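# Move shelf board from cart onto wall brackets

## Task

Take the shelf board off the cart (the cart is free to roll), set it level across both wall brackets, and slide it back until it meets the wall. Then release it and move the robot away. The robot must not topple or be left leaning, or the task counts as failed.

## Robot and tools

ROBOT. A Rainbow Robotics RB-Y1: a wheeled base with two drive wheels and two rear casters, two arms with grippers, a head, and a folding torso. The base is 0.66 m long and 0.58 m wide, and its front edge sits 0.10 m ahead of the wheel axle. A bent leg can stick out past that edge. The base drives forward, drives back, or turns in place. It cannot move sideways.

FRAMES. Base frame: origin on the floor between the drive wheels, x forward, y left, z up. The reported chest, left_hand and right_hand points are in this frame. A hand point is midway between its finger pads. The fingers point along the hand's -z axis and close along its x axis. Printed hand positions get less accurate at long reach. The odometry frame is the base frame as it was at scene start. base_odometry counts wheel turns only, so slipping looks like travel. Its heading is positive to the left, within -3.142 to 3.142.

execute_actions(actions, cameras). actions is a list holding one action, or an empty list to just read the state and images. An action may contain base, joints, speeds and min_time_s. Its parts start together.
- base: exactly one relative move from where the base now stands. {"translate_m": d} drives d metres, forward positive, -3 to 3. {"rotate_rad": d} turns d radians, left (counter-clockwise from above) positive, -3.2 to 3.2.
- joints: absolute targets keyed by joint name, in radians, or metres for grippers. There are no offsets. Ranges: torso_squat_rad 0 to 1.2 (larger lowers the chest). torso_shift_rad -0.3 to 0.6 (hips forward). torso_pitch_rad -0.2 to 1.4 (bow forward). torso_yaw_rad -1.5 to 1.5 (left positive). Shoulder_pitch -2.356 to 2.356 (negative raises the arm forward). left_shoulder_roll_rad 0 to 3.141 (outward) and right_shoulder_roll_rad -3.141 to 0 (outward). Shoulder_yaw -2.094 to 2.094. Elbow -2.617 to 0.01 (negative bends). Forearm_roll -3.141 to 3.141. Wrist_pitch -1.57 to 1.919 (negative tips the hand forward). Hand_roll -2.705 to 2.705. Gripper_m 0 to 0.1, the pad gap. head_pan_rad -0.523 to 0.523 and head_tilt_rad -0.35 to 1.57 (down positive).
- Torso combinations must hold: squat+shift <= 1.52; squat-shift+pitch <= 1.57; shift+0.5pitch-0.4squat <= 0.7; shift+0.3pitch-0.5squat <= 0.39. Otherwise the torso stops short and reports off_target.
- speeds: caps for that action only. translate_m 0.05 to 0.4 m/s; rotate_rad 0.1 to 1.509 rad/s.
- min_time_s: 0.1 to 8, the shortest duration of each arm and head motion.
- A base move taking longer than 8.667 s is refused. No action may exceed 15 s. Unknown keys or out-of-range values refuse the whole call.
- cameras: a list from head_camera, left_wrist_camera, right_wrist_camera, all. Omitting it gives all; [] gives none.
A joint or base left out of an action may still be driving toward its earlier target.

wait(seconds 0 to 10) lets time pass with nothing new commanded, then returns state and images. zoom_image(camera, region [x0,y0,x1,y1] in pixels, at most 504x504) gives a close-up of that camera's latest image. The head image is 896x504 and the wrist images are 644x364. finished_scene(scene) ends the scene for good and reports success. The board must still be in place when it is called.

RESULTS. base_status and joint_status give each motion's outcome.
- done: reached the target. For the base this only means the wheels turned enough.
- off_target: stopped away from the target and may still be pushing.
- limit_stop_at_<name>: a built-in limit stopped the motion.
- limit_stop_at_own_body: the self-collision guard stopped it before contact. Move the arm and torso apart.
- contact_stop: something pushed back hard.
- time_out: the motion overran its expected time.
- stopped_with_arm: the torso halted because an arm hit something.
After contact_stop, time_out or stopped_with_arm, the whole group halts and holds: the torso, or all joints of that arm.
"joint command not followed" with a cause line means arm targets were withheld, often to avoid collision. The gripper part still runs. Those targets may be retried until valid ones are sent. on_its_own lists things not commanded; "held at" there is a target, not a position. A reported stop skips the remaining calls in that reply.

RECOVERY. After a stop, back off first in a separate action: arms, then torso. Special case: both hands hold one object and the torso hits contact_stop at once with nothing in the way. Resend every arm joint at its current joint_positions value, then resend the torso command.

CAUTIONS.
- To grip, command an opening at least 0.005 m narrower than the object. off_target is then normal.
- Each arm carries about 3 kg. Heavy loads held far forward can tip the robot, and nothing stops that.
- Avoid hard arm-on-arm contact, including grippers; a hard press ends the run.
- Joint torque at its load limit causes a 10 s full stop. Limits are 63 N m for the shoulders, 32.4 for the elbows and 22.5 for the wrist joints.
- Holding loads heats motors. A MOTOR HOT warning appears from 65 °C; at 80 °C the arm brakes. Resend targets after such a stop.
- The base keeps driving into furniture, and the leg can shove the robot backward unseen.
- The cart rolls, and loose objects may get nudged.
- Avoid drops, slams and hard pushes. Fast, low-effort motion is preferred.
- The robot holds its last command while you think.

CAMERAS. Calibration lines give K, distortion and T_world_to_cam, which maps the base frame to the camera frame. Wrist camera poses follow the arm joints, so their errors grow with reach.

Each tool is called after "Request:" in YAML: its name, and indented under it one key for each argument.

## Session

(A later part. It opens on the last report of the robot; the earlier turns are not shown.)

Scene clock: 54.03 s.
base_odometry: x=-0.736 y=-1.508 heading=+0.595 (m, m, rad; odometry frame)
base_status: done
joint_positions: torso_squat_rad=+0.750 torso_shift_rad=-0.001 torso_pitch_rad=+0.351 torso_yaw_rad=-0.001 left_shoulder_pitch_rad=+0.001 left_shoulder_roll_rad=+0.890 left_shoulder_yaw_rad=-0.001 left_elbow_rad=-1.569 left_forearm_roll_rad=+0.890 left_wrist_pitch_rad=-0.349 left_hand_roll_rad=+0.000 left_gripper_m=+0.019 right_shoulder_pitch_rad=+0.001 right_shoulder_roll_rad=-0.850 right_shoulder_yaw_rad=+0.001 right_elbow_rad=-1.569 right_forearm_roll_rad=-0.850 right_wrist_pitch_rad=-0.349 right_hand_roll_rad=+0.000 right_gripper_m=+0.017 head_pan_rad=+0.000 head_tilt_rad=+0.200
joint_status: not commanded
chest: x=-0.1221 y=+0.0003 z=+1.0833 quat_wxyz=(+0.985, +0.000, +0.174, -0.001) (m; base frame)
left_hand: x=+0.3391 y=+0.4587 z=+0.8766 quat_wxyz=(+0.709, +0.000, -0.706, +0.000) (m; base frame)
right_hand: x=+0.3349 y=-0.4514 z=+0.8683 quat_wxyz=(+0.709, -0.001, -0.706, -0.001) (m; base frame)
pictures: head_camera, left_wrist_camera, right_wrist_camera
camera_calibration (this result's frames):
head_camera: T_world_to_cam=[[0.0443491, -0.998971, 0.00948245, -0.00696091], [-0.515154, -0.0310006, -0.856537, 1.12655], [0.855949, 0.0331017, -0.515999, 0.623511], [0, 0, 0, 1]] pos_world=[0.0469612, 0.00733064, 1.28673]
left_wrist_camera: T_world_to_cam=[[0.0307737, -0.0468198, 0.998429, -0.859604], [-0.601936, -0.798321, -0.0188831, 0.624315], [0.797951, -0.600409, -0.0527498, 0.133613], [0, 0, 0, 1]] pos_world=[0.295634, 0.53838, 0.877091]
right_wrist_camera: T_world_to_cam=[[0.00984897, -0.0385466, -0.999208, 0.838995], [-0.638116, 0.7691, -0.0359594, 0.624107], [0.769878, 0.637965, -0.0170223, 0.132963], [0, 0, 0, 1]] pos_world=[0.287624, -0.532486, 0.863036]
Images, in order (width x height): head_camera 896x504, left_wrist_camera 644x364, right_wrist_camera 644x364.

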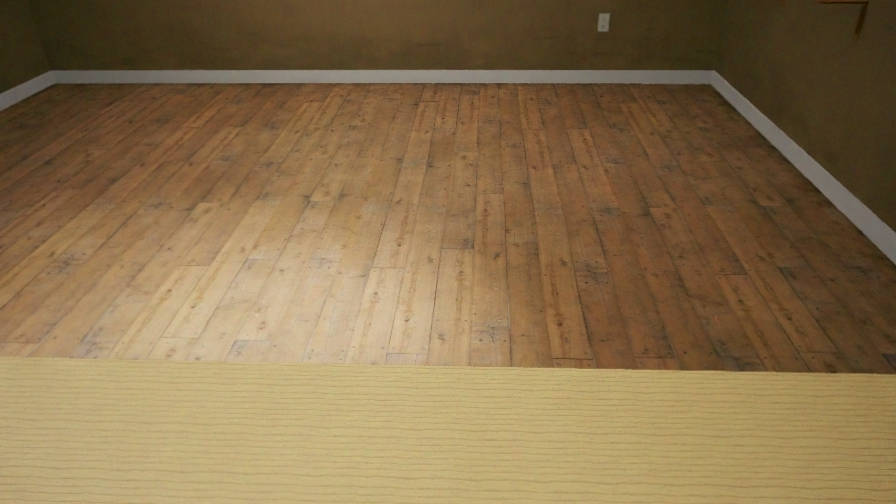

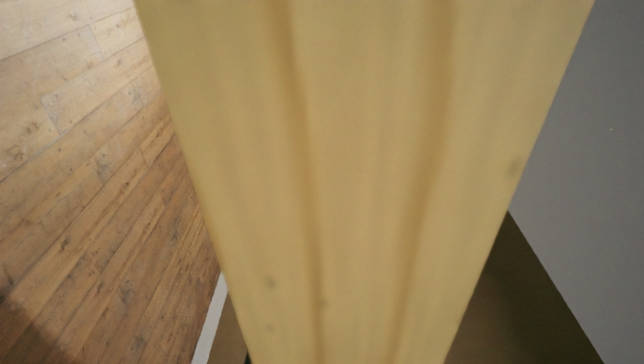

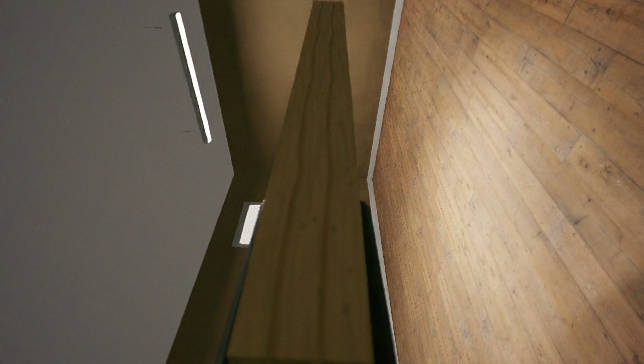

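Along-wall position is now about -1.5; the target is about 1.6.

Request:
execute_actions:
  actions:
    - {"base":{"translate_m":1.55}}
  cameras: []

Request:
execute_actions:
  actions:
    - {"base":{"translate_m":1.55}}
  cameras: []

Request:
execute_actions:
  actions:
    - {"base":{"rotate_rad":-1.58},"speeds":{"rotate_rad":0.5}}
  cameras: ["head_camera"]

Scene clock: 59.53 s.
base_odometry: x=+0.547 y=-0.638 heading=+0.596 (m, m, rad; odometry frame)
base_status: done
joint_positions: torso_squat_rad=+0.750 torso_shift_rad=-0.001 torso_pitch_rad=+0.351 torso_yaw_rad=-0.001 left_shoulder_pitch_rad=+0.001 left_shoulder_roll_rad=+0.890 left_shoulder_yaw_rad=-0.001 left_elbow_rad=-1.569 left_forearm_roll_rad=+0.890 left_wrist_pitch_rad=-0.349 left_hand_roll_rad=+0.000 left_gripper_m=+0.019 right_shoulder_pitch_rad=+0.001 right_shoulder_roll_rad=-0.850 right_shoulder_yaw_rad=+0.001 right_elbow_rad=-1.569 right_forearm_roll_rad=-0.850 right_wrist_pitch_rad=-0.349 right_hand_roll_rad=+0.000 right_gripper_m=+0.017 head_pan_rad=+0.000 head_tilt_rad=+0.200
joint_status: not commanded
chest: x=-0.1219 y=+0.0003 z=+1.0833 quat_wxyz=(+0.985, +0.000, +0.175, -0.001) (m; base frame)
left_hand: x=+0.3391 y=+0.4587 z=+0.8764 quat_wxyz=(+0.709, +0.000, -0.706, +0.000) (m; base frame)
right_hand: x=+0.3350 y=-0.4514 z=+0.8681 quat_wxyz=(+0.709, -0.001, -0.706, -0.001) (m; base frame)
pictures: none
No camera images: the call's "cameras" was empty. Leave "cameras" out to get every camera's image.

Scene clock: 64.93 s.
base_odometry: x=+1.829 y=+0.232 heading=+0.596 (m, m, rad; odometry frame)
base_status: done
joint_positions: torso_squat_rad=+0.750 torso_shift_rad=-0.001 torso_pitch_rad=+0.351 torso_yaw_rad=-0.001 left_shoulder_pitch_rad=+0.001 left_shoulder_roll_rad=+0.890 left_shoulder_yaw_rad=-0.001 left_elbow_rad=-1.569 left_forearm_roll_rad=+0.890 left_wrist_pitch_rad=-0.349 left_hand_roll_rad=+0.000 left_gripper_m=+0.019 right_shoulder_pitch_rad=+0.001 right_shoulder_roll_rad=-0.850 right_shoulder_yaw_rad=+0.001 right_elbow_rad=-1.569 right_forearm_roll_rad=-0.850 right_wrist_pitch_rad=-0.349 right_hand_roll_rad=+0.000 right_gripper_m=+0.017 head_pan_rad=+0.000 head_tilt_rad=+0.200
joint_status: not commanded
chest: x=-0.1219 y=+0.0003 z=+1.0833 quat_wxyz=(+0.985, +0.000, +0.175, -0.001) (m; base frame)
left_hand: x=+0.3391 y=+0.4587 z=+0.8764 quat_wxyz=(+0.709, +0.000, -0.706, +0.000) (m; base frame)
right_hand: x=+0.3350 y=-0.4514 z=+0.8681 quat_wxyz=(+0.709, -0.001, -0.705, -0.001) (m; base frame)
pictures: none
No camera images: the call's "cameras" was empty. Leave "cameras" out to get every camera's image.

Scene clock: 69.43 s.
base_odometry: x=+1.829 y=+0.232 heading=-0.983 (m, m, rad; odometry frame)
base_status: done
joint_positions: torso_squat_rad=+0.750 torso_shift_rad=-0.001 torso_pitch_rad=+0.351 torso_yaw_rad=-0.001 left_shoulder_pitch_rad=+0.001 left_shoulder_roll_rad=+0.890 left_shoulder_yaw_rad=-0.001 left_elbow_rad=-1.569 left_forearm_roll_rad=+0.890 left_wrist_pitch_rad=-0.349 left_hand_roll_rad=+0.000 left_gripper_m=+0.019 right_shoulder_pitch_rad=+0.001 right_shoulder_roll_rad=-0.850 right_shoulder_yaw_rad=+0.001 right_elbow_rad=-1.569 right_forearm_roll_rad=-0.850 right_wrist_pitch_rad=-0.349 right_hand_roll_rad=+0.000 right_gripper_m=+0.017 head_pan_rad=+0.000 head_tilt_rad=+0.200
joint_status: not commanded
chest: x=-0.1219 y=+0.0003 z=+1.0833 quat_wxyz=(+0.985, +0.000, +0.175, -0.001) (m; base frame)
left_hand: x=+0.3391 y=+0.4587 z=+0.8764 quat_wxyz=(+0.709, +0.000, -0.706, +0.000) (m; base frame)
right_hand: x=+0.3350 y=-0.4514 z=+0.8681 quat_wxyz=(+0.709, -0.001, -0.705, -0.001) (m; base frame)
pictures: head_camera
camera_calibration (this result's frames):
head_camera: T_world_to_cam=[[0.0443591, -0.998971, 0.00947085, -0.00695197], [-0.515346, -0.0310032, -0.856421, 1.12646], [0.855833, 0.0331093, -0.516191, 0.623602], [0, 0, 0, 1]] pos_world=[0.0471255, 0.00733203, 1.28669]
Images, in order (width x height): head_camera 896x504.

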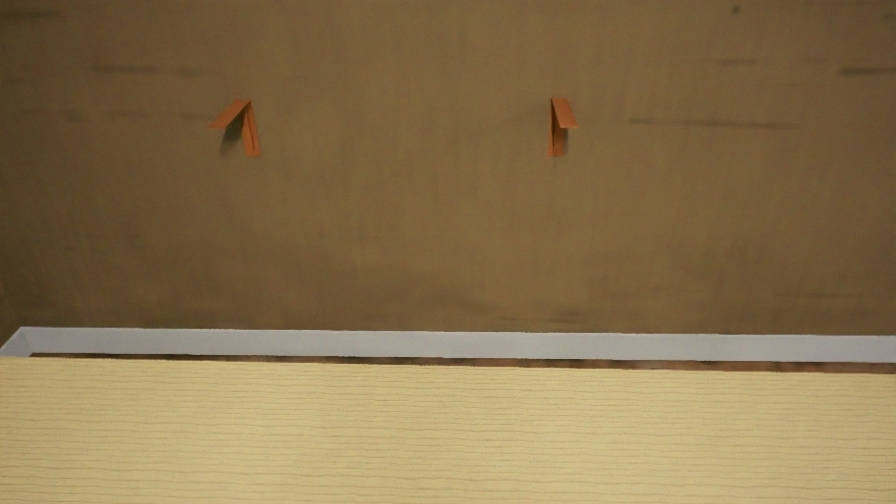

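Request:
execute_actions:
  actions:
    - {"base":{"rotate_rad":0.24},"joints":{"torso_squat_rad":0.7}}
  cameras: []

Request:
execute_actions:
  actions:
    - {"base":{"translate_m":0.5}}
  cameras: []

Request:
execute_actions:
  actions:
    - {"base":{"rotate_rad":-0.205}}

Scene clock: 71.43 s.
base_odometry: x=+1.829 y=+0.232 heading=-0.744 (m, m, rad; odometry frame)
base_status: done
joint_positions: torso_squat_rad=+0.700 torso_shift_rad=-0.001 torso_pitch_rad=+0.351 torso_yaw_rad=-0.001 left_shoulder_pitch_rad=+0.001 left_shoulder_roll_rad=+0.890 left_shoulder_yaw_rad=-0.001 left_elbow_rad=-1.569 left_forearm_roll_rad=+0.890 left_wrist_pitch_rad=-0.349 left_hand_roll_rad=+0.000 left_gripper_m=+0.019 right_shoulder_pitch_rad=+0.001 right_shoulder_roll_rad=-0.850 right_shoulder_yaw_rad=+0.001 right_elbow_rad=-1.569 right_forearm_roll_rad=-0.850 right_wrist_pitch_rad=-0.349 right_hand_roll_rad=+0.000 right_gripper_m=+0.017 head_pan_rad=+0.000 head_tilt_rad=+0.200
joint_status: all done
chest: x=-0.1220 y=+0.0003 z=+1.1065 quat_wxyz=(+0.985, +0.000, +0.175, -0.001) (m; base frame)
left_hand: x=+0.3391 y=+0.4587 z=+0.8996 quat_wxyz=(+0.709, +0.000, -0.706, +0.000) (m; base frame)
right_hand: x=+0.3349 y=-0.4514 z=+0.8913 quat_wxyz=(+0.709, -0.001, -0.705, -0.001) (m; base frame)
pictures: none
No camera images: the call's "cameras" was empty. Leave "cameras" out to get every camera's image.

Scene clock: 74.13 s.
base_odometry: x=+2.197 y=-0.107 heading=-0.745 (m, m, rad; odometry frame)
base_status: done
joint_positions: torso_squat_rad=+0.700 torso_shift_rad=-0.001 torso_pitch_rad=+0.351 torso_yaw_rad=-0.001 left_shoulder_pitch_rad=+0.001 left_shoulder_roll_rad=+0.890 left_shoulder_yaw_rad=-0.001 left_elbow_rad=-1.569 left_forearm_roll_rad=+0.890 left_wrist_pitch_rad=-0.349 left_hand_roll_rad=+0.000 left_gripper_m=+0.019 right_shoulder_pitch_rad=+0.001 right_shoulder_roll_rad=-0.850 right_shoulder_yaw_rad=+0.001 right_elbow_rad=-1.569 right_forearm_roll_rad=-0.850 right_wrist_pitch_rad=-0.349 right_hand_roll_rad=+0.000 right_gripper_m=+0.017 head_pan_rad=+0.000 head_tilt_rad=+0.200
joint_status: not commanded
chest: x=-0.1219 y=+0.0003 z=+1.1065 quat_wxyz=(+0.985, +0.000, +0.175, -0.001) (m; base frame)
left_hand: x=+0.3391 y=+0.4587 z=+0.8996 quat_wxyz=(+0.709, +0.000, -0.706, +0.000) (m; base frame)
right_hand: x=+0.3349 y=-0.4514 z=+0.8913 quat_wxyz=(+0.709, -0.001, -0.705, -0.001) (m; base frame)
pictures: none
No camera images: the call's "cameras" was empty. Leave "cameras" out to get every camera's image.

Scene clock: 75.77 s.
base_odometry: x=+2.197 y=-0.107 heading=-0.950 (m, m, rad; odometry frame)
base_status: done
joint_positions: torso_squat_rad=+0.700 torso_shift_rad=-0.001 torso_pitch_rad=+0.351 torso_yaw_rad=-0.001 left_shoulder_pitch_rad=+0.001 left_shoulder_roll_rad=+0.890 left_shoulder_yaw_rad=-0.001 left_elbow_rad=-1.569 left_forearm_roll_rad=+0.890 left_wrist_pitch_rad=-0.349 left_hand_roll_rad=+0.000 left_gripper_m=+0.019 right_shoulder_pitch_rad=+0.001 right_shoulder_roll_rad=-0.850 right_shoulder_yaw_rad=+0.001 right_elbow_rad=-1.569 right_forearm_roll_rad=-0.850 right_wrist_pitch_rad=-0.349 right_hand_roll_rad=+0.000 right_gripper_m=+0.017 head_pan_rad=+0.000 head_tilt_rad=+0.200
joint_status: not commanded
chest: x=-0.1220 y=+0.0003 z=+1.1065 quat_wxyz=(+0.985, +0.000, +0.175, -0.001) (m; base frame)
left_hand: x=+0.3391 y=+0.4587 z=+0.8996 quat_wxyz=(+0.709, +0.000, -0.706, +0.000) (m; base frame)
right_hand: x=+0.3349 y=-0.4514 z=+0.8913 quat_wxyz=(+0.709, -0.001, -0.705, -0.001) (m; base frame)
pictures: head_camera, left_wrist_camera, right_wrist_camera
camera_calibration (this result's frames):
head_camera: T_world_to_cam=[[0.0443626, -0.99897, 0.009496, -0.00716367], [-0.515362, -0.0310272, -0.85641, 1.14632], [0.855823, 0.0330987, -0.516208, 0.635599], [0, 0, 0, 1]] pos_world=[0.0471255, 0.00737322, 1.30989]
left_wrist_camera: T_world_to_cam=[[0.03119, -0.0467574, 0.998419, -0.882719], [-0.601915, -0.798344, -0.0185841, 0.624515], [0.797951, -0.600384, -0.0530443, 0.135095], [0, 0, 0, 1]] pos_world=[0.295637, 0.538413, 0.900096]
right_wrist_camera: T_world_to_cam=[[0.0094888, -0.038507, -0.999213, 0.862157], [-0.638119, 0.76911, -0.0356991, 0.624699], [0.769879, 0.637956, -0.0172741, 0.133516], [0, 0, 0, 1]] pos_world=[0.28766, -0.53244, 0.886087]
Images, in order (width x height): head_camera 896x504, left_wrist_camera 644x364, right_wrist_camera 644x364.

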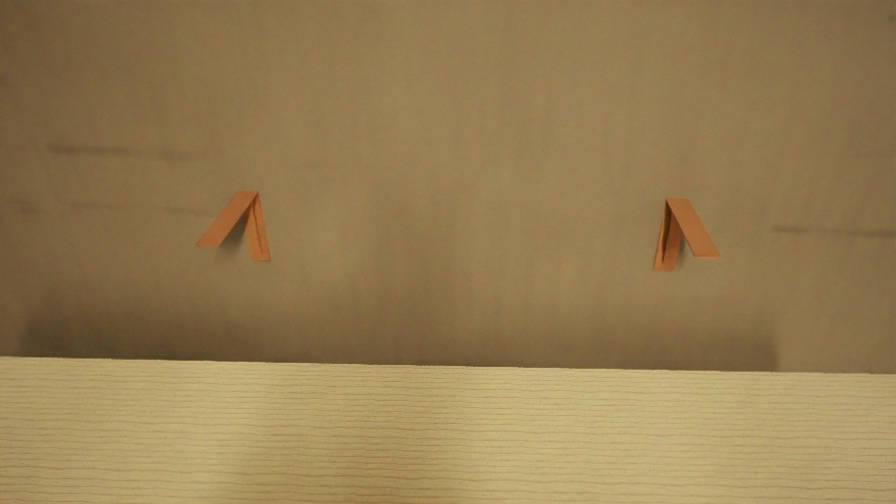

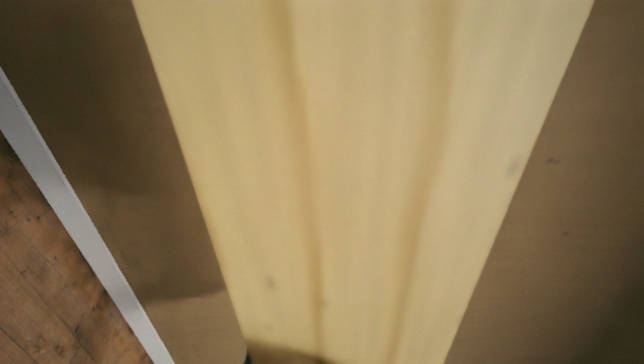

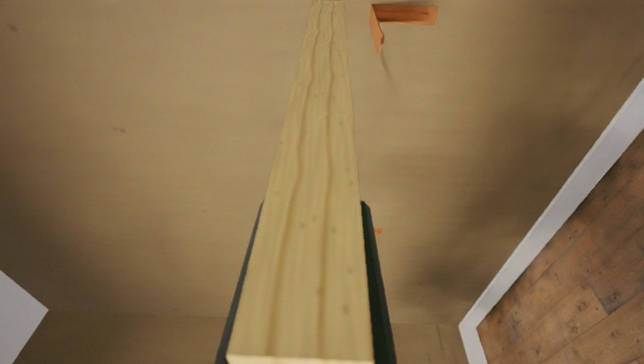

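Request:
execute_actions:
  actions:
    - {"base":{"translate_m":0.51},"speeds":{"translate_m":0.2}}
  cameras: []

Request:
execute_actions:
  actions:
    - {"joints":{"torso_squat_rad":0.8}}

Scene clock: 79.63 s.
base_odometry: x=+2.493 y=-0.522 heading=-0.950 (m, m, rad; odometry frame)
base_status: done
joint_positions: torso_squat_rad=+0.700 torso_shift_rad=-0.001 torso_pitch_rad=+0.351 torso_yaw_rad=-0.001 left_shoulder_pitch_rad=+0.001 left_shoulder_roll_rad=+0.890 left_shoulder_yaw_rad=-0.001 left_elbow_rad=-1.569 left_forearm_roll_rad=+0.890 left_wrist_pitch_rad=-0.349 left_hand_roll_rad=+0.000 left_gripper_m=+0.019 right_shoulder_pitch_rad=+0.001 right_shoulder_roll_rad=-0.850 right_shoulder_yaw_rad=+0.001 right_elbow_rad=-1.569 right_forearm_roll_rad=-0.850 right_wrist_pitch_rad=-0.349 right_hand_roll_rad=+0.000 right_gripper_m=+0.017 head_pan_rad=+0.000 head_tilt_rad=+0.200
joint_status: not commanded
chest: x=-0.1220 y=+0.0003 z=+1.1065 quat_wxyz=(+0.985, +0.000, +0.175, -0.001) (m; base frame)
left_hand: x=+0.3391 y=+0.4587 z=+0.8996 quat_wxyz=(+0.709, +0.000, -0.706, +0.000) (m; base frame)
right_hand: x=+0.3349 y=-0.4514 z=+0.8913 quat_wxyz=(+0.709, -0.001, -0.706, -0.001) (m; base frame)
pictures: none
No camera images: the call's "cameras" was empty. Leave "cameras" out to get every camera's image.

Scene clock: 80.73 s.
base_odometry: x=+2.493 y=-0.522 heading=-0.950 (m, m, rad; odometry frame)
base_status: not commanded
joint_positions: torso_squat_rad=+0.800 torso_shift_rad=-0.001 torso_pitch_rad=+0.351 torso_yaw_rad=-0.001 left_shoulder_pitch_rad=+0.001 left_shoulder_roll_rad=+0.890 left_shoulder_yaw_rad=-0.001 left_elbow_rad=-1.569 left_forearm_roll_rad=+0.890 left_wrist_pitch_rad=-0.349 left_hand_roll_rad=+0.000 left_gripper_m=+0.019 right_shoulder_pitch_rad=+0.001 right_shoulder_roll_rad=-0.850 right_shoulder_yaw_rad=+0.001 right_elbow_rad=-1.569 right_forearm_roll_rad=-0.850 right_wrist_pitch_rad=-0.349 right_hand_roll_rad=+0.000 right_gripper_m=+0.017 head_pan_rad=+0.000 head_tilt_rad=+0.200
joint_status: all done
chest: x=-0.1220 y=+0.0003 z=+1.0588 quat_wxyz=(+0.985, +0.000, +0.174, -0.001) (m; base frame)
left_hand: x=+0.3390 y=+0.4587 z=+0.8520 quat_wxyz=(+0.709, +0.000, -0.706, +0.000) (m; base frame)
right_hand: x=+0.3349 y=-0.4514 z=+0.8437 quat_wxyz=(+0.709, -0.001, -0.706, -0.001) (m; base frame)
pictures: head_camera, left_wrist_camera, right_wrist_camera
camera_calibration (this result's frames):
head_camera: T_world_to_cam=[[0.0443605, -0.99897, 0.00950688, -0.00674449], [-0.51515, -0.0310273, -0.856538, 1.10559], [0.855951, 0.033099, -0.515996, 0.610843], [0, 0, 0, 1]] pos_world=[0.0469915, 0.00734756, 1.26224]
left_wrist_camera: T_world_to_cam=[[0.0309791, -0.0467359, 0.998427, -0.835141], [-0.601903, -0.79835, -0.0186946, 0.623676], [0.797968, -0.600377, -0.0528627, 0.132424], [0, 0, 0, 1]] pos_world=[0.295595, 0.538385, 0.852486]
right_wrist_camera: T_world_to_cam=[[0.00972207, -0.0384839, -0.999212, 0.814535], [-0.638106, 0.769114, -0.0358305, 0.623104], [0.769887, 0.637952, -0.0170795, 0.132564], [0, 0, 0, 1]] pos_world=[0.287628, -0.532461, 0.838483]
Images, in order (width x height): head_camera 896x504, left_wrist_camera 644x364, right_wrist_camera 644x364.

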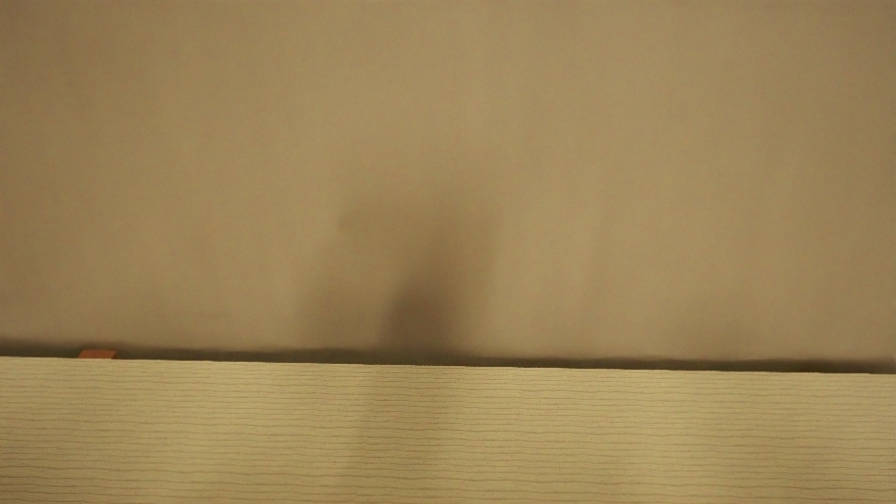

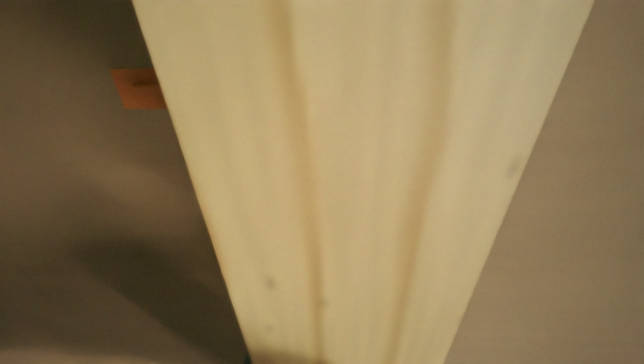

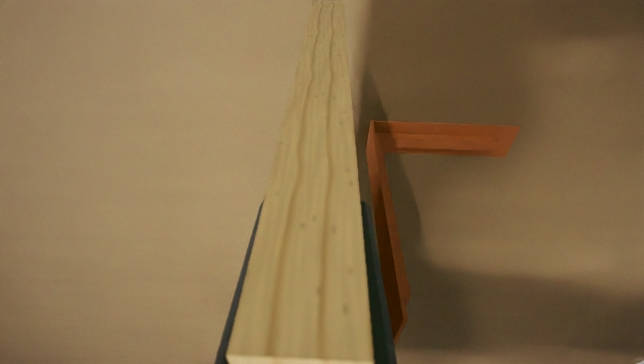

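Request:
execute_actions:
  actions:
    - {"joints":{"torso_squat_rad":0.83}}

Request:
execute_actions:
  actions:
    - {"joints":{"torso_squat_rad":0.85}}

Scene clock: 81.53 s.
base_odometry: x=+2.493 y=-0.522 heading=-0.950 (m, m, rad; odometry frame)
base_status: not commanded
joint_positions: torso_squat_rad=+0.830 torso_shift_rad=-0.001 torso_pitch_rad=+0.351 torso_yaw_rad=-0.001 left_shoulder_pitch_rad=+0.001 left_shoulder_roll_rad=+0.889 left_shoulder_yaw_rad=-0.001 left_elbow_rad=-1.569 left_forearm_roll_rad=+0.890 left_wrist_pitch_rad=-0.349 left_hand_roll_rad=+0.000 left_gripper_m=+0.019 right_shoulder_pitch_rad=+0.001 right_shoulder_roll_rad=-0.850 right_shoulder_yaw_rad=+0.001 right_elbow_rad=-1.569 right_forearm_roll_rad=-0.850 right_wrist_pitch_rad=-0.349 right_hand_roll_rad=+0.000 right_gripper_m=+0.017 head_pan_rad=+0.000 head_tilt_rad=+0.200
joint_status: all done
chest: x=-0.1220 y=+0.0003 z=+1.0435 quat_wxyz=(+0.985, +0.000, +0.174, -0.001) (m; base frame)
left_hand: x=+0.3390 y=+0.4587 z=+0.8367 quat_wxyz=(+0.709, +0.000, -0.706, +0.000) (m; base frame)
right_hand: x=+0.3349 y=-0.4514 z=+0.8284 quat_wxyz=(+0.709, -0.001, -0.706, -0.001) (m; base frame)
pictures: head_camera, left_wrist_camera, right_wrist_camera
camera_calibration (this result's frames):
head_camera: T_world_to_cam=[[0.0443602, -0.99897, 0.00950784, -0.00660849], [-0.515131, -0.0310272, -0.856549, 1.09252], [0.855962, 0.033099, -0.515977, 0.602945], [0, 0, 0, 1]] pos_world=[0.0469861, 0.00733933, 1.24697]
left_wrist_camera: T_world_to_cam=[[0.0309662, -0.0467223, 0.998428, -0.819897], [-0.601897, -0.798355, -0.0186919, 0.623382], [0.797973, -0.600371, -0.052844, 0.13159], [0, 0, 0, 1]] pos_world=[0.295595, 0.538376, 0.837214]
right_wrist_camera: T_world_to_cam=[[0.00973505, -0.0384647, -0.999213, 0.79928], [-0.638101, 0.769119, -0.0358241, 0.622557], [0.769891, 0.637947, -0.0170569, 0.132284], [0, 0, 0, 1]] pos_world=[0.287629, -0.532466, 0.823209]
Images, in order (width x height): head_camera 896x504, left_wrist_camera 644x364, right_wrist_camera 644x364.

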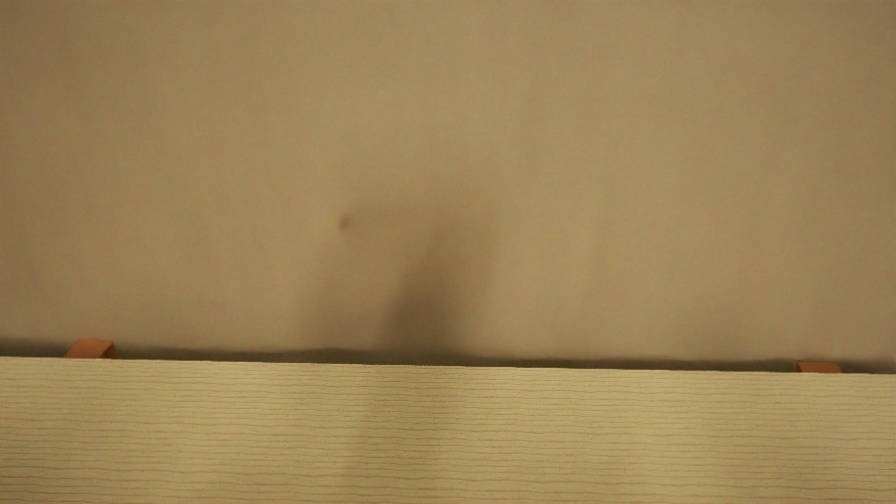

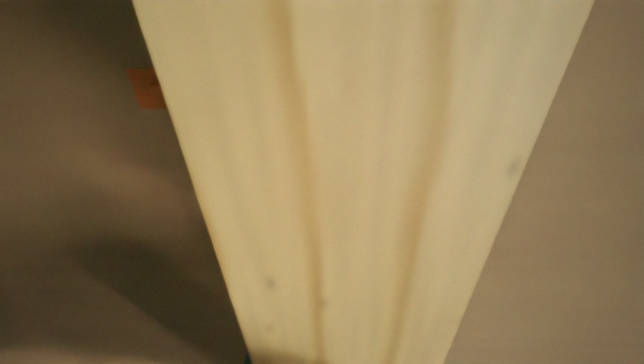

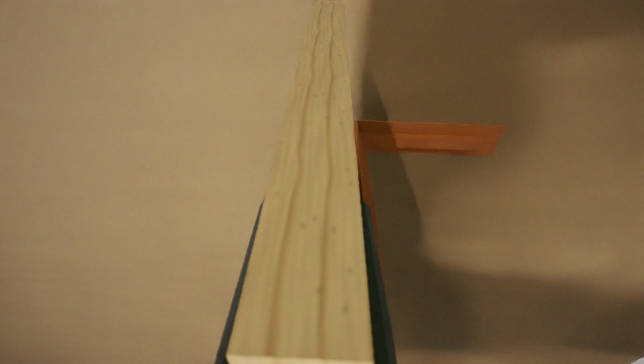

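Scene clock: 82.20 s.
base_odometry: x=+2.493 y=-0.522 heading=-0.950 (m, m, rad; odometry frame)
base_status: not commanded
joint_positions: torso_squat_rad=+0.850 torso_shift_rad=-0.001 torso_pitch_rad=+0.351 torso_yaw_rad=-0.001 left_shoulder_pitch_rad=+0.001 left_shoulder_roll_rad=+0.889 left_shoulder_yaw_rad=-0.001 left_elbow_rad=-1.569 left_forearm_roll_rad=+0.890 left_wrist_pitch_rad=-0.349 left_hand_roll_rad=+0.000 left_gripper_m=+0.019 right_shoulder_pitch_rad=+0.001 right_shoulder_roll_rad=-0.850 right_shoulder_yaw_rad=+0.001 right_elbow_rad=-1.569 right_forearm_roll_rad=-0.850 right_wrist_pitch_rad=-0.349 right_hand_roll_rad=+0.000 right_gripper_m=+0.017 head_pan_rad=+0.000 head_tilt_rad=+0.200
joint_status: all done
chest: x=-0.1220 y=+0.0003 z=+1.0331 quat_wxyz=(+0.985, +0.000, +0.174, -0.001) (m; base frame)
left_hand: x=+0.3391 y=+0.4587 z=+0.8263 quat_wxyz=(+0.709, +0.000, -0.706, +0.000) (m; base frame)
right_hand: x=+0.3349 y=-0.4514 z=+0.8180 quat_wxyz=(+0.709, -0.001, -0.706, -0.001) (m; base frame)
pictures: head_camera, left_wrist_camera, right_wrist_camera
camera_calibration (this result's frames):
head_camera: T_world_to_cam=[[0.0443604, -0.99897, 0.00950714, -0.00651502], [-0.515144, -0.0310272, -0.856542, 1.08359], [0.855955, 0.033099, -0.51599, 0.597564], [0, 0, 0, 1]] pos_world=[0.0470056, 0.00733366, 1.23654]
left_wrist_camera: T_world_to_cam=[[0.0309758, -0.04672, 0.998428, -0.809487], [-0.601897, -0.798355, -0.0186843, 0.623184], [0.797973, -0.600371, -0.0528504, 0.13103], [0, 0, 0, 1]] pos_world=[0.295608, 0.53837, 0.826783]
right_wrist_camera: T_world_to_cam=[[0.00972422, -0.0384543, -0.999213, 0.788864], [-0.638099, 0.769121, -0.0358093, 0.622182], [0.769893, 0.637945, -0.0170586, 0.132098], [0, 0, 0, 1]] pos_world=[0.287641, -0.53247, 0.812776]
Images, in order (width x height): head_camera 896x504, left_wrist_camera 644x364, right_wrist_camera 644x364.

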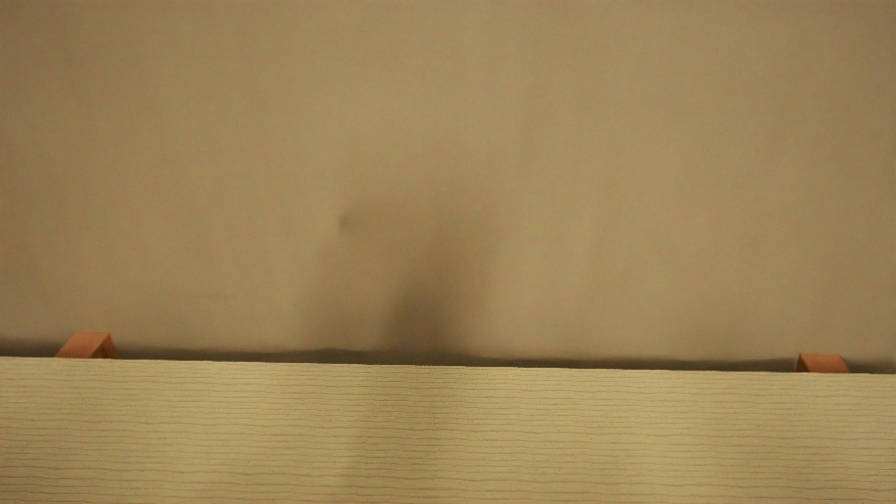

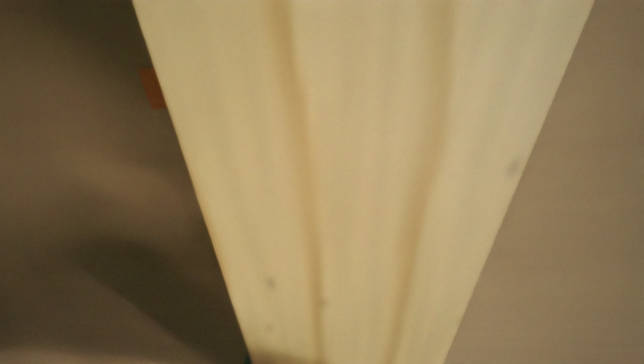

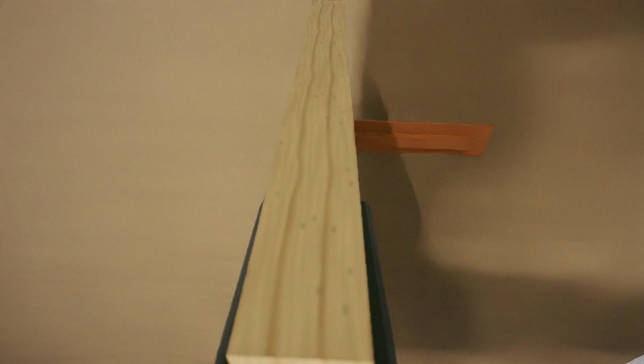

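Request:
execute_actions:
  actions:
    - {"base":{"rotate_rad":-0.013},"joints":{"torso_squat_rad":0.862}}
  cameras: []

Request:
execute_actions:
  actions:
    - {"base":{"translate_m":0.062},"speeds":{"translate_m":0.05}}

Request:
execute_actions:
  actions:
    - {"joints":{"left_gripper_m":0.06,"right_gripper_m":0.06}}
  cameras: []

Request:
execute_actions:
  actions:
    - {"base":{"translate_m":-0.5}}

Scene clock: 83.33 s.
base_odometry: x=+2.493 y=-0.522 heading=-0.961 (m, m, rad; odometry frame)
base_status: done
joint_positions: torso_squat_rad=+0.862 torso_shift_rad=-0.001 torso_pitch_rad=+0.351 torso_yaw_rad=-0.001 left_shoulder_pitch_rad=+0.001 left_shoulder_roll_rad=+0.889 left_shoulder_yaw_rad=-0.001 left_elbow_rad=-1.569 left_forearm_roll_rad=+0.890 left_wrist_pitch_rad=-0.349 left_hand_roll_rad=+0.000 left_gripper_m=+0.019 right_shoulder_pitch_rad=+0.001 right_shoulder_roll_rad=-0.850 right_shoulder_yaw_rad=+0.001 right_elbow_rad=-1.569 right_forearm_roll_rad=-0.850 right_wrist_pitch_rad=-0.349 right_hand_roll_rad=+0.000 right_gripper_m=+0.017 head_pan_rad=+0.000 head_tilt_rad=+0.200
joint_status: all done
chest: x=-0.1220 y=+0.0003 z=+1.0268 quat_wxyz=(+0.985, +0.000, +0.174, -0.001) (m; base frame)
left_hand: x=+0.3391 y=+0.4587 z=+0.8199 quat_wxyz=(+0.709, +0.000, -0.706, +0.000) (m; base frame)
right_hand: x=+0.3349 y=-0.4514 z=+0.8117 quat_wxyz=(+0.709, -0.001, -0.706, -0.001) (m; base frame)
pictures: none
No camera images: the call's "cameras" was empty. Leave "cameras" out to get every camera's image.

Scene clock: 85.63 s.
base_odometry: x=+2.529 y=-0.573 heading=-0.962 (m, m, rad; odometry frame)
base_status: done
joint_positions: torso_squat_rad=+0.862 torso_shift_rad=-0.001 torso_pitch_rad=+0.351 torso_yaw_rad=-0.001 left_shoulder_pitch_rad=+0.001 left_shoulder_roll_rad=+0.889 left_shoulder_yaw_rad=-0.001 left_elbow_rad=-1.569 left_forearm_roll_rad=+0.890 left_wrist_pitch_rad=-0.349 left_hand_roll_rad=+0.000 left_gripper_m=+0.019 right_shoulder_pitch_rad=+0.001 right_shoulder_roll_rad=-0.850 right_shoulder_yaw_rad=+0.001 right_elbow_rad=-1.569 right_forearm_roll_rad=-0.850 right_wrist_pitch_rad=-0.349 right_hand_roll_rad=+0.000 right_gripper_m=+0.017 head_pan_rad=+0.000 head_tilt_rad=+0.200
joint_status: not commanded
chest: x=-0.1220 y=+0.0003 z=+1.0268 quat_wxyz=(+0.985, +0.000, +0.174, -0.001) (m; base frame)
left_hand: x=+0.3391 y=+0.4587 z=+0.8198 quat_wxyz=(+0.709, +0.000, -0.706, +0.000) (m; base frame)
right_hand: x=+0.3349 y=-0.4514 z=+0.8116 quat_wxyz=(+0.709, -0.001, -0.706, -0.001) (m; base frame)
pictures: head_camera, left_wrist_camera, right_wrist_camera
camera_calibration (this result's frames):
head_camera: T_world_to_cam=[[0.04436, -0.99897, 0.00949799, -0.00645644], [-0.515243, -0.031023, -0.856483, 1.07811], [0.855895, 0.0330998, -0.516089, 0.594338], [0, 0, 0, 1]] pos_world=[0.0470817, 0.0073238, 1.23017]
left_wrist_camera: T_world_to_cam=[[0.031135, -0.046711, 0.998423, -0.803131], [-0.6019, -0.798355, -0.0185811, 0.622977], [0.797964, -0.600372, -0.0529721, 0.13078], [0, 0, 0, 1]] pos_world=[0.295618, 0.538358, 0.820368]
right_wrist_camera: T_world_to_cam=[[0.00959659, -0.0384129, -0.999216, 0.782515], [-0.6381, 0.769126, -0.0356959, 0.621876], [0.769894, 0.637942, -0.0171303, 0.132028], [0, 0, 0, 1]] pos_world=[0.287662, -0.532469, 0.806361]
Images, in order (width x height): head_camera 896x504, left_wrist_camera 644x364, right_wrist_camera 644x364.

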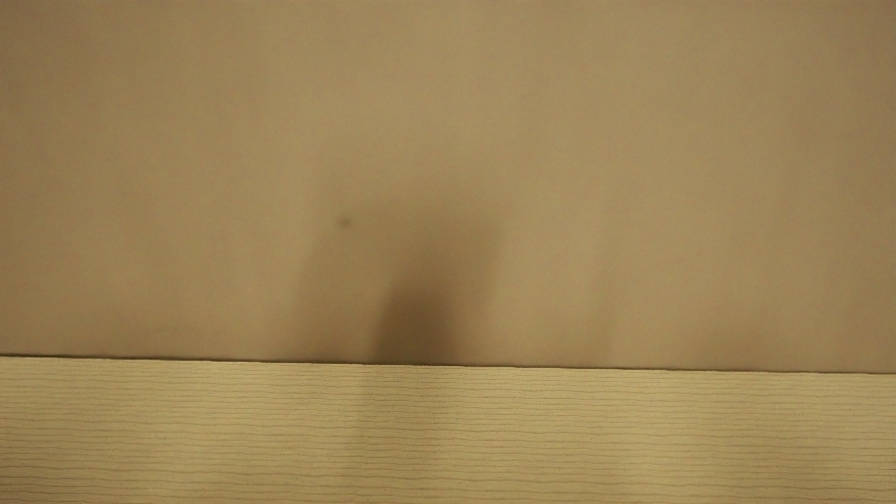

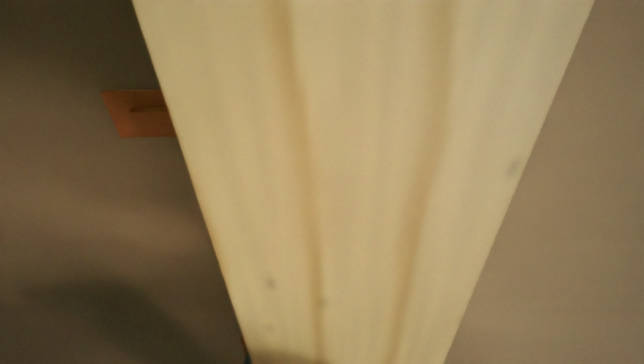

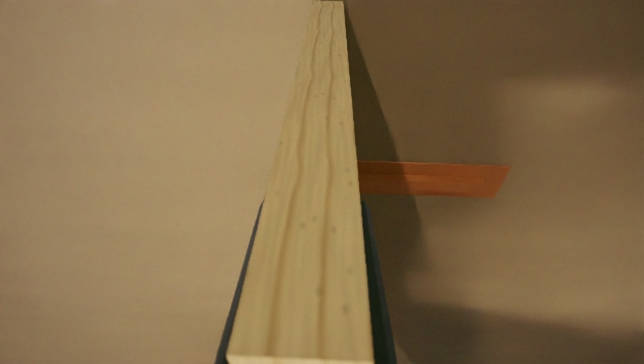

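Scene clock: 86.70 s.
base_odometry: x=+2.529 y=-0.573 heading=-0.962 (m, m, rad; odometry frame)
base_status: not commanded
joint_positions: torso_squat_rad=+0.862 torso_shift_rad=-0.002 torso_pitch_rad=+0.348 torso_yaw_rad=+0.000 left_shoulder_pitch_rad=-0.004 left_shoulder_roll_rad=+0.893 left_shoulder_yaw_rad=+0.006 left_elbow_rad=-1.574 left_forearm_roll_rad=+0.890 left_wrist_pitch_rad=-0.354 left_hand_roll_rad=+0.000 left_gripper_m=+0.054 right_shoulder_pitch_rad=+0.000 right_shoulder_roll_rad=-0.850 right_shoulder_yaw_rad=+0.000 right_elbow_rad=-1.570 right_forearm_roll_rad=-0.850 right_wrist_pitch_rad=-0.350 right_hand_roll_rad=+0.000 right_gripper_m=+0.060 head_pan_rad=+0.000 head_tilt_rad=+0.200
joint_status: left_gripper_m off_target (ended at +0.054, target +0.060); the others done
chest: x=-0.1235 y=-0.0003 z=+1.0270 quat_wxyz=(+0.985, +0.001, +0.173, +0.000) (m; base frame)
left_hand: x=+0.3411 y=+0.4585 z=+0.8303 quat_wxyz=(+0.701, +0.001, -0.713, -0.002) (m; base frame)
right_hand: x=+0.3346 y=-0.4514 z=+0.8135 quat_wxyz=(+0.707, +0.000, -0.708, -0.001) (m; base frame)
pictures: none
No camera images: the call's "cameras" was empty. Leave "cameras" out to get every camera's image.

Scene clock: 89.73 s.
base_odometry: x=+2.243 y=-0.163 heading=-0.964 (m, m, rad; odometry frame)
base_status: done
joint_positions: torso_squat_rad=+0.862 torso_shift_rad=-0.001 torso_pitch_rad=+0.350 torso_yaw_rad=-0.001 left_shoulder_pitch_rad=+0.000 left_shoulder_roll_rad=+0.890 left_shoulder_yaw_rad=+0.000 left_elbow_rad=-1.570 left_forearm_roll_rad=+0.890 left_wrist_pitch_rad=-0.350 left_hand_roll_rad=+0.000 left_gripper_m=+0.060 right_shoulder_pitch_rad=+0.000 right_shoulder_roll_rad=-0.850 right_shoulder_yaw_rad=+0.000 right_elbow_rad=-1.570 right_forearm_roll_rad=-0.850 right_wrist_pitch_rad=-0.350 right_hand_roll_rad=+0.000 right_gripper_m=+0.060 head_pan_rad=+0.000 head_tilt_rad=+0.200
joint_status: not commanded
on_its_own: left_gripper_m moved +0.006 to your old target +0.060
chest: x=-0.1224 y=+0.0002 z=+1.0268 quat_wxyz=(+0.985, +0.000, +0.174, -0.001) (m; base frame)
left_hand: x=+0.3395 y=+0.4586 z=+0.8218 quat_wxyz=(+0.707, +0.000, -0.707, +0.000) (m; base frame)
right_hand: x=+0.3353 y=-0.4513 z=+0.8132 quat_wxyz=(+0.707, -0.001, -0.707, +0.000) (m; base frame)
pictures: head_camera, left_wrist_camera, right_wrist_camera
camera_calibration (this result's frames):
head_camera: T_world_to_cam=[[0.0443454, -0.998972, 0.00943852, -0.00642456], [-0.514518, -0.0309364, -0.856921, 1.07849], [0.856332, 0.0331443, -0.515361, 0.593996], [0, 0, 0, 1]] pos_world=[0.0465296, 0.00725909, 1.23036]
left_wrist_camera: T_world_to_cam=[[0.0268666, -0.046788, 0.998543, -0.803755], [-0.602232, -0.79804, -0.0211896, 0.625301], [0.797869, -0.600786, -0.0496178, 0.127889], [0, 0, 0, 1]] pos_world=[0.296132, 0.538243, 0.82218]
right_wrist_camera: T_world_to_cam=[[0.0135335, -0.0384348, -0.999169, 0.782782], [-0.638378, 0.768774, -0.0382189, 0.624003], [0.769604, 0.638365, -0.0141317, 0.129556], [0, 0, 0, 1]] pos_world=[0.288049, -0.532335, 0.807812]
Images, in order (width x height): head_camera 896x504, left_wrist_camera 644x364, right_wrist_camera 644x364.

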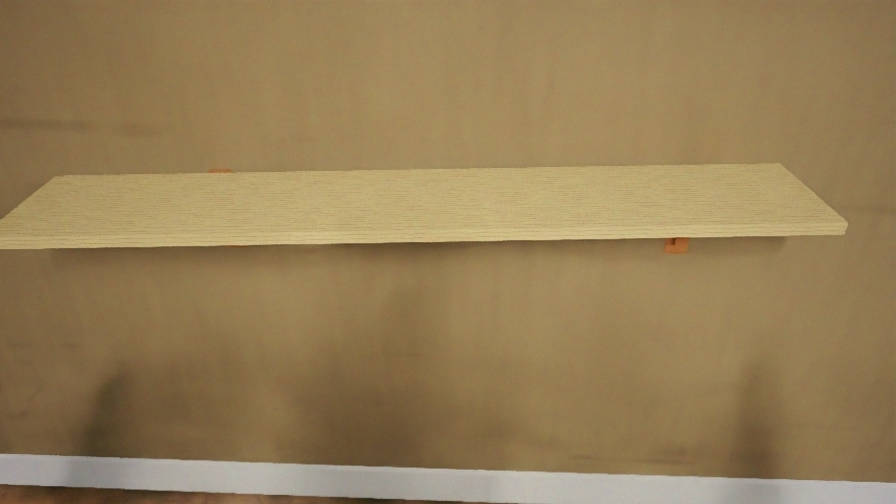

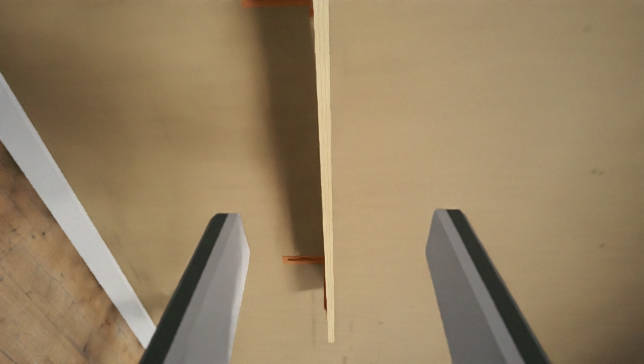

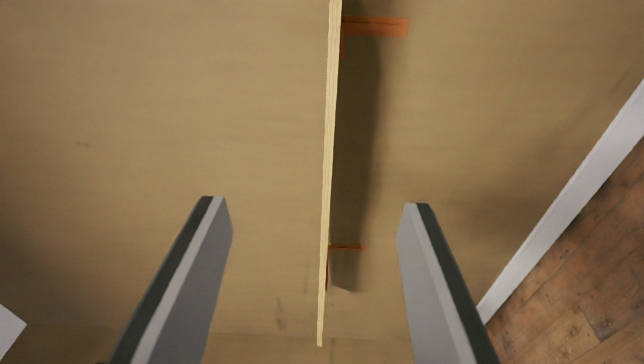

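Request:
execute_actions:
  actions:
    - {"base":{"translate_m":0.42},"speeds":{"translate_m":0.08},"joints":{"left_gripper_m":0,"right_gripper_m":0.1,"torso_squat_rad":0.88}}

Scene clock: 95.67 s.
base_odometry: x=+2.483 y=-0.507 heading=-0.965 (m, m, rad; odometry frame)
base_status: done
joint_positions: torso_squat_rad=+0.880 torso_shift_rad=-0.001 torso_pitch_rad=+0.350 torso_yaw_rad=-0.001 left_shoulder_pitch_rad=+0.000 left_shoulder_roll_rad=+0.890 left_shoulder_yaw_rad=+0.000 left_elbow_rad=-1.570 left_forearm_roll_rad=+0.890 left_wrist_pitch_rad=-0.350 left_hand_roll_rad=+0.000 left_gripper_m=+0.001 right_shoulder_pitch_rad=+0.000 right_shoulder_roll_rad=-0.850 right_shoulder_yaw_rad=+0.000 right_elbow_rad=-1.570 right_forearm_roll_rad=-0.850 right_wrist_pitch_rad=-0.350 right_hand_roll_rad=+0.000 right_gripper_m=+0.099 head_pan_rad=+0.000 head_tilt_rad=+0.200
joint_status: all done
chest: x=-0.1223 y=+0.0002 z=+1.0172 quat_wxyz=(+0.985, +0.000, +0.174, -0.001) (m; base frame)
left_hand: x=+0.3394 y=+0.4587 z=+0.8120 quat_wxyz=(+0.707, +0.000, -0.707, +0.000) (m; base frame)
right_hand: x=+0.3353 y=-0.4512 z=+0.8036 quat_wxyz=(+0.707, -0.001, -0.707, +0.000) (m; base frame)
pictures: head_camera, left_wrist_camera, right_wrist_camera
camera_calibration (this result's frames):
head_camera: T_world_to_cam=[[0.0444217, -0.998969, 0.00941394, -0.00630459], [-0.514575, -0.0309569, -0.856886, 1.07022], [0.856294, 0.0332202, -0.51542, 0.589041], [0, 0, 0, 1]] pos_world=[0.046595, 0.00726449, 1.22072]
left_wrist_camera: T_world_to_cam=[[0.0274129, -0.0468181, 0.998527, -0.794049], [-0.602029, -0.798201, -0.0208976, 0.624868], [0.798003, -0.60057, -0.0500668, 0.127804], [0, 0, 0, 1]] pos_world=[0.295968, 0.53835, 0.812337]
right_wrist_camera: T_world_to_cam=[[0.0134802, -0.0384163, -0.999171, 0.773147], [-0.63844, 0.768724, -0.0381695, 0.623613], [0.769553, 0.638425, -0.014164, 0.129408], [0, 0, 0, 1]] pos_world=[0.288131, -0.532302, 0.798142]
Images, in order (width x height): head_camera 896x504, left_wrist_camera 644x364, right_wrist_camera 644x364.

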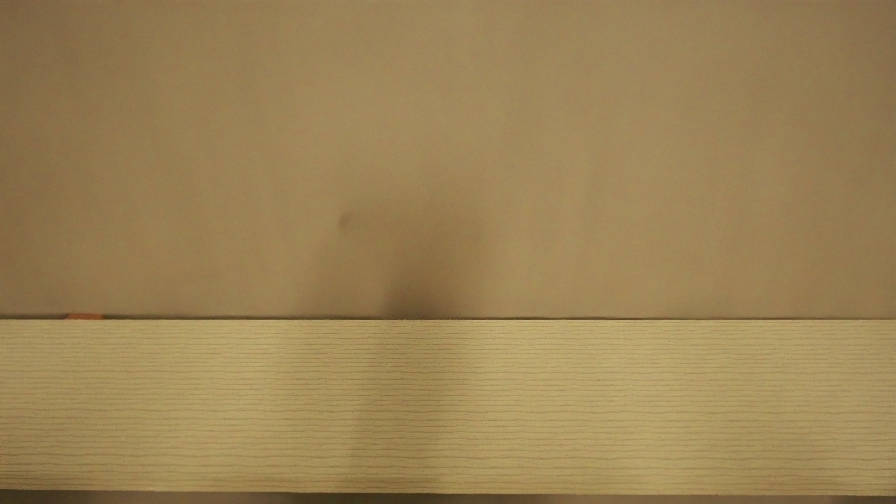

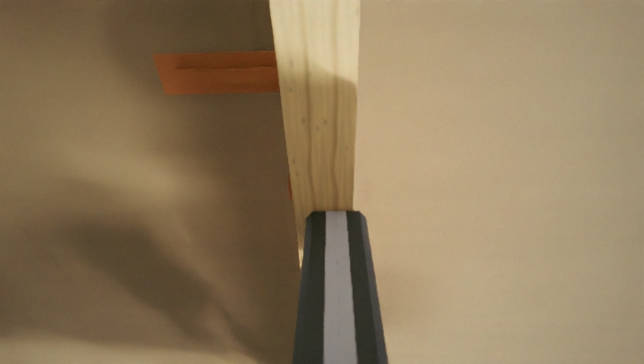

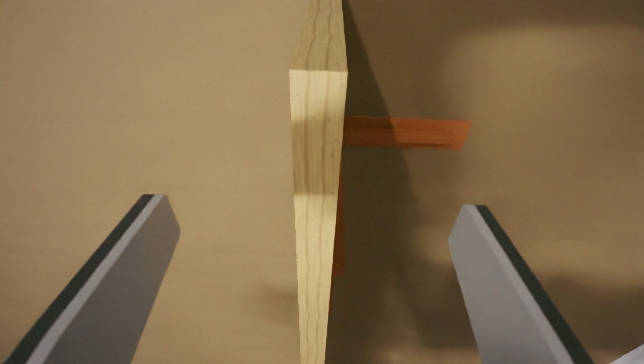

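Request:
execute_actions:
  actions:
    - {"base":{"translate_m":0.036},"speeds":{"translate_m":0.05}}
  cameras: ["head_camera"]

Request:
execute_actions:
  actions:
    - {"base":{"translate_m":-0.6}}
  cameras: ["head_camera"]

Request:
finished_scene:
  scene: 1

Scene clock: 97.03 s.
base_odometry: x=+2.503 y=-0.537 heading=-0.965 (m, m, rad; odometry frame)
base_status: done
joint_positions: torso_squat_rad=+0.880 torso_shift_rad=-0.001 torso_pitch_rad=+0.349 torso_yaw_rad=-0.001 left_shoulder_pitch_rad=+0.002 left_shoulder_roll_rad=+0.889 left_shoulder_yaw_rad=+0.000 left_elbow_rad=-1.570 left_forearm_roll_rad=+0.890 left_wrist_pitch_rad=-0.350 left_hand_roll_rad=+0.000 left_gripper_m=+0.001 right_shoulder_pitch_rad=+0.000 right_shoulder_roll_rad=-0.850 right_shoulder_yaw_rad=+0.000 right_elbow_rad=-1.570 right_forearm_roll_rad=-0.850 right_wrist_pitch_rad=-0.350 right_hand_roll_rad=+0.000 right_gripper_m=+0.099 head_pan_rad=+0.000 head_tilt_rad=+0.200
joint_status: not commanded
chest: x=-0.1226 y=+0.0002 z=+1.0172 quat_wxyz=(+0.985, +0.000, +0.174, +0.000) (m; base frame)
left_hand: x=+0.3383 y=+0.4588 z=+0.8114 quat_wxyz=(+0.708, +0.000, -0.706, +0.000) (m; base frame)
right_hand: x=+0.3353 y=-0.4511 z=+0.8038 quat_wxyz=(+0.707, +0.000, -0.707, +0.000) (m; base frame)
pictures: head_camera
camera_calibration (this result's frames):
head_camera: T_world_to_cam=[[0.0447565, -0.998955, 0.00928844, -0.00615488], [-0.514093, -0.0310032, -0.857174, 1.07041], [0.856566, 0.033589, -0.514943, 0.58889], [0, 0, 0, 1]] pos_world=[0.0461405, 0.00725737, 1.22083]
Images, in order (width x height): head_camera 896x504.

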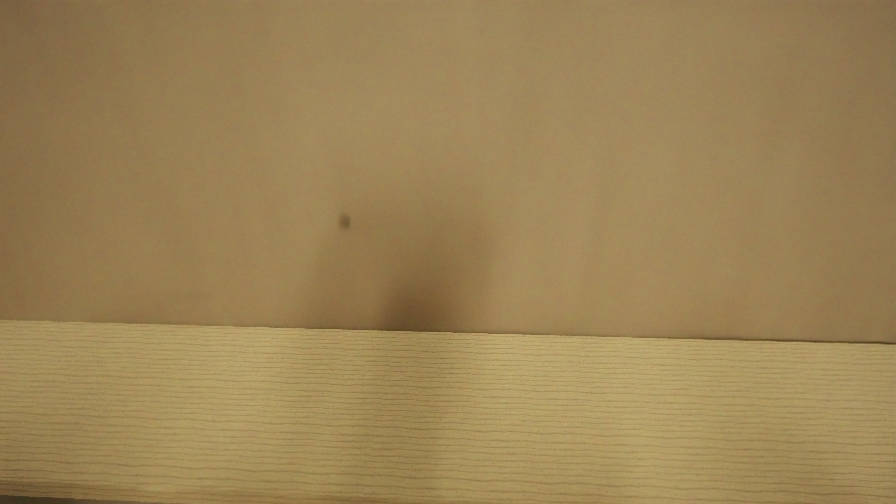

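Scene clock: 100.40 s.
base_odometry: x=+2.161 y=-0.044 heading=-0.966 (m, m, rad; odometry frame)
base_status: done
joint_positions: torso_squat_rad=+0.880 torso_shift_rad=-0.001 torso_pitch_rad=+0.350 torso_yaw_rad=-0.001 left_shoulder_pitch_rad=+0.000 left_shoulder_roll_rad=+0.890 left_shoulder_yaw_rad=+0.000 left_elbow_rad=-1.570 left_forearm_roll_rad=+0.890 left_wrist_pitch_rad=-0.350 left_hand_roll_rad=+0.000 left_gripper_m=+0.001 right_shoulder_pitch_rad=+0.000 right_shoulder_roll_rad=-0.850 right_shoulder_yaw_rad=+0.000 right_elbow_rad=-1.570 right_forearm_roll_rad=-0.850 right_wrist_pitch_rad=-0.350 right_hand_roll_rad=+0.000 right_gripper_m=+0.099 head_pan_rad=+0.000 head_tilt_rad=+0.200
joint_status: not commanded
chest: x=-0.1223 y=+0.0002 z=+1.0172 quat_wxyz=(+0.985, +0.000, +0.174, -0.001) (m; base frame)
left_hand: x=+0.3394 y=+0.4584 z=+0.8119 quat_wxyz=(+0.707, +0.000, -0.707, +0.000) (m; base frame)
right_hand: x=+0.3353 y=-0.4513 z=+0.8036 quat_wxyz=(+0.707, -0.001, -0.707, +0.000) (m; base frame)
pictures: head_camera
camera_calibration (this result's frames):
head_camera: T_world_to_cam=[[0.044376, -0.99897, 0.00942764, -0.00632505], [-0.514511, -0.0309426, -0.856926, 1.07024], [0.856335, 0.0331763, -0.515354, 0.589017], [0, 0, 0, 1]] pos_world=[0.0465331, 0.00725594, 1.22073]
Images, in order (width x height): head_camera 896x504.

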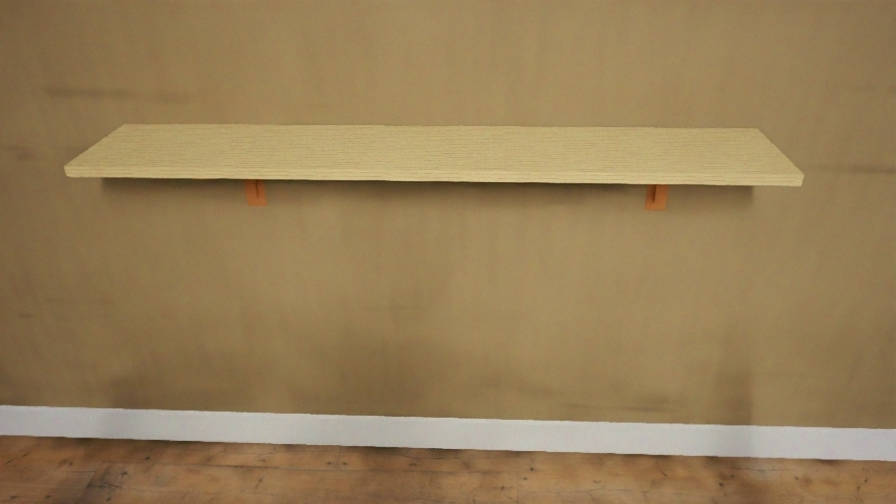

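The scene is finished: the task was done.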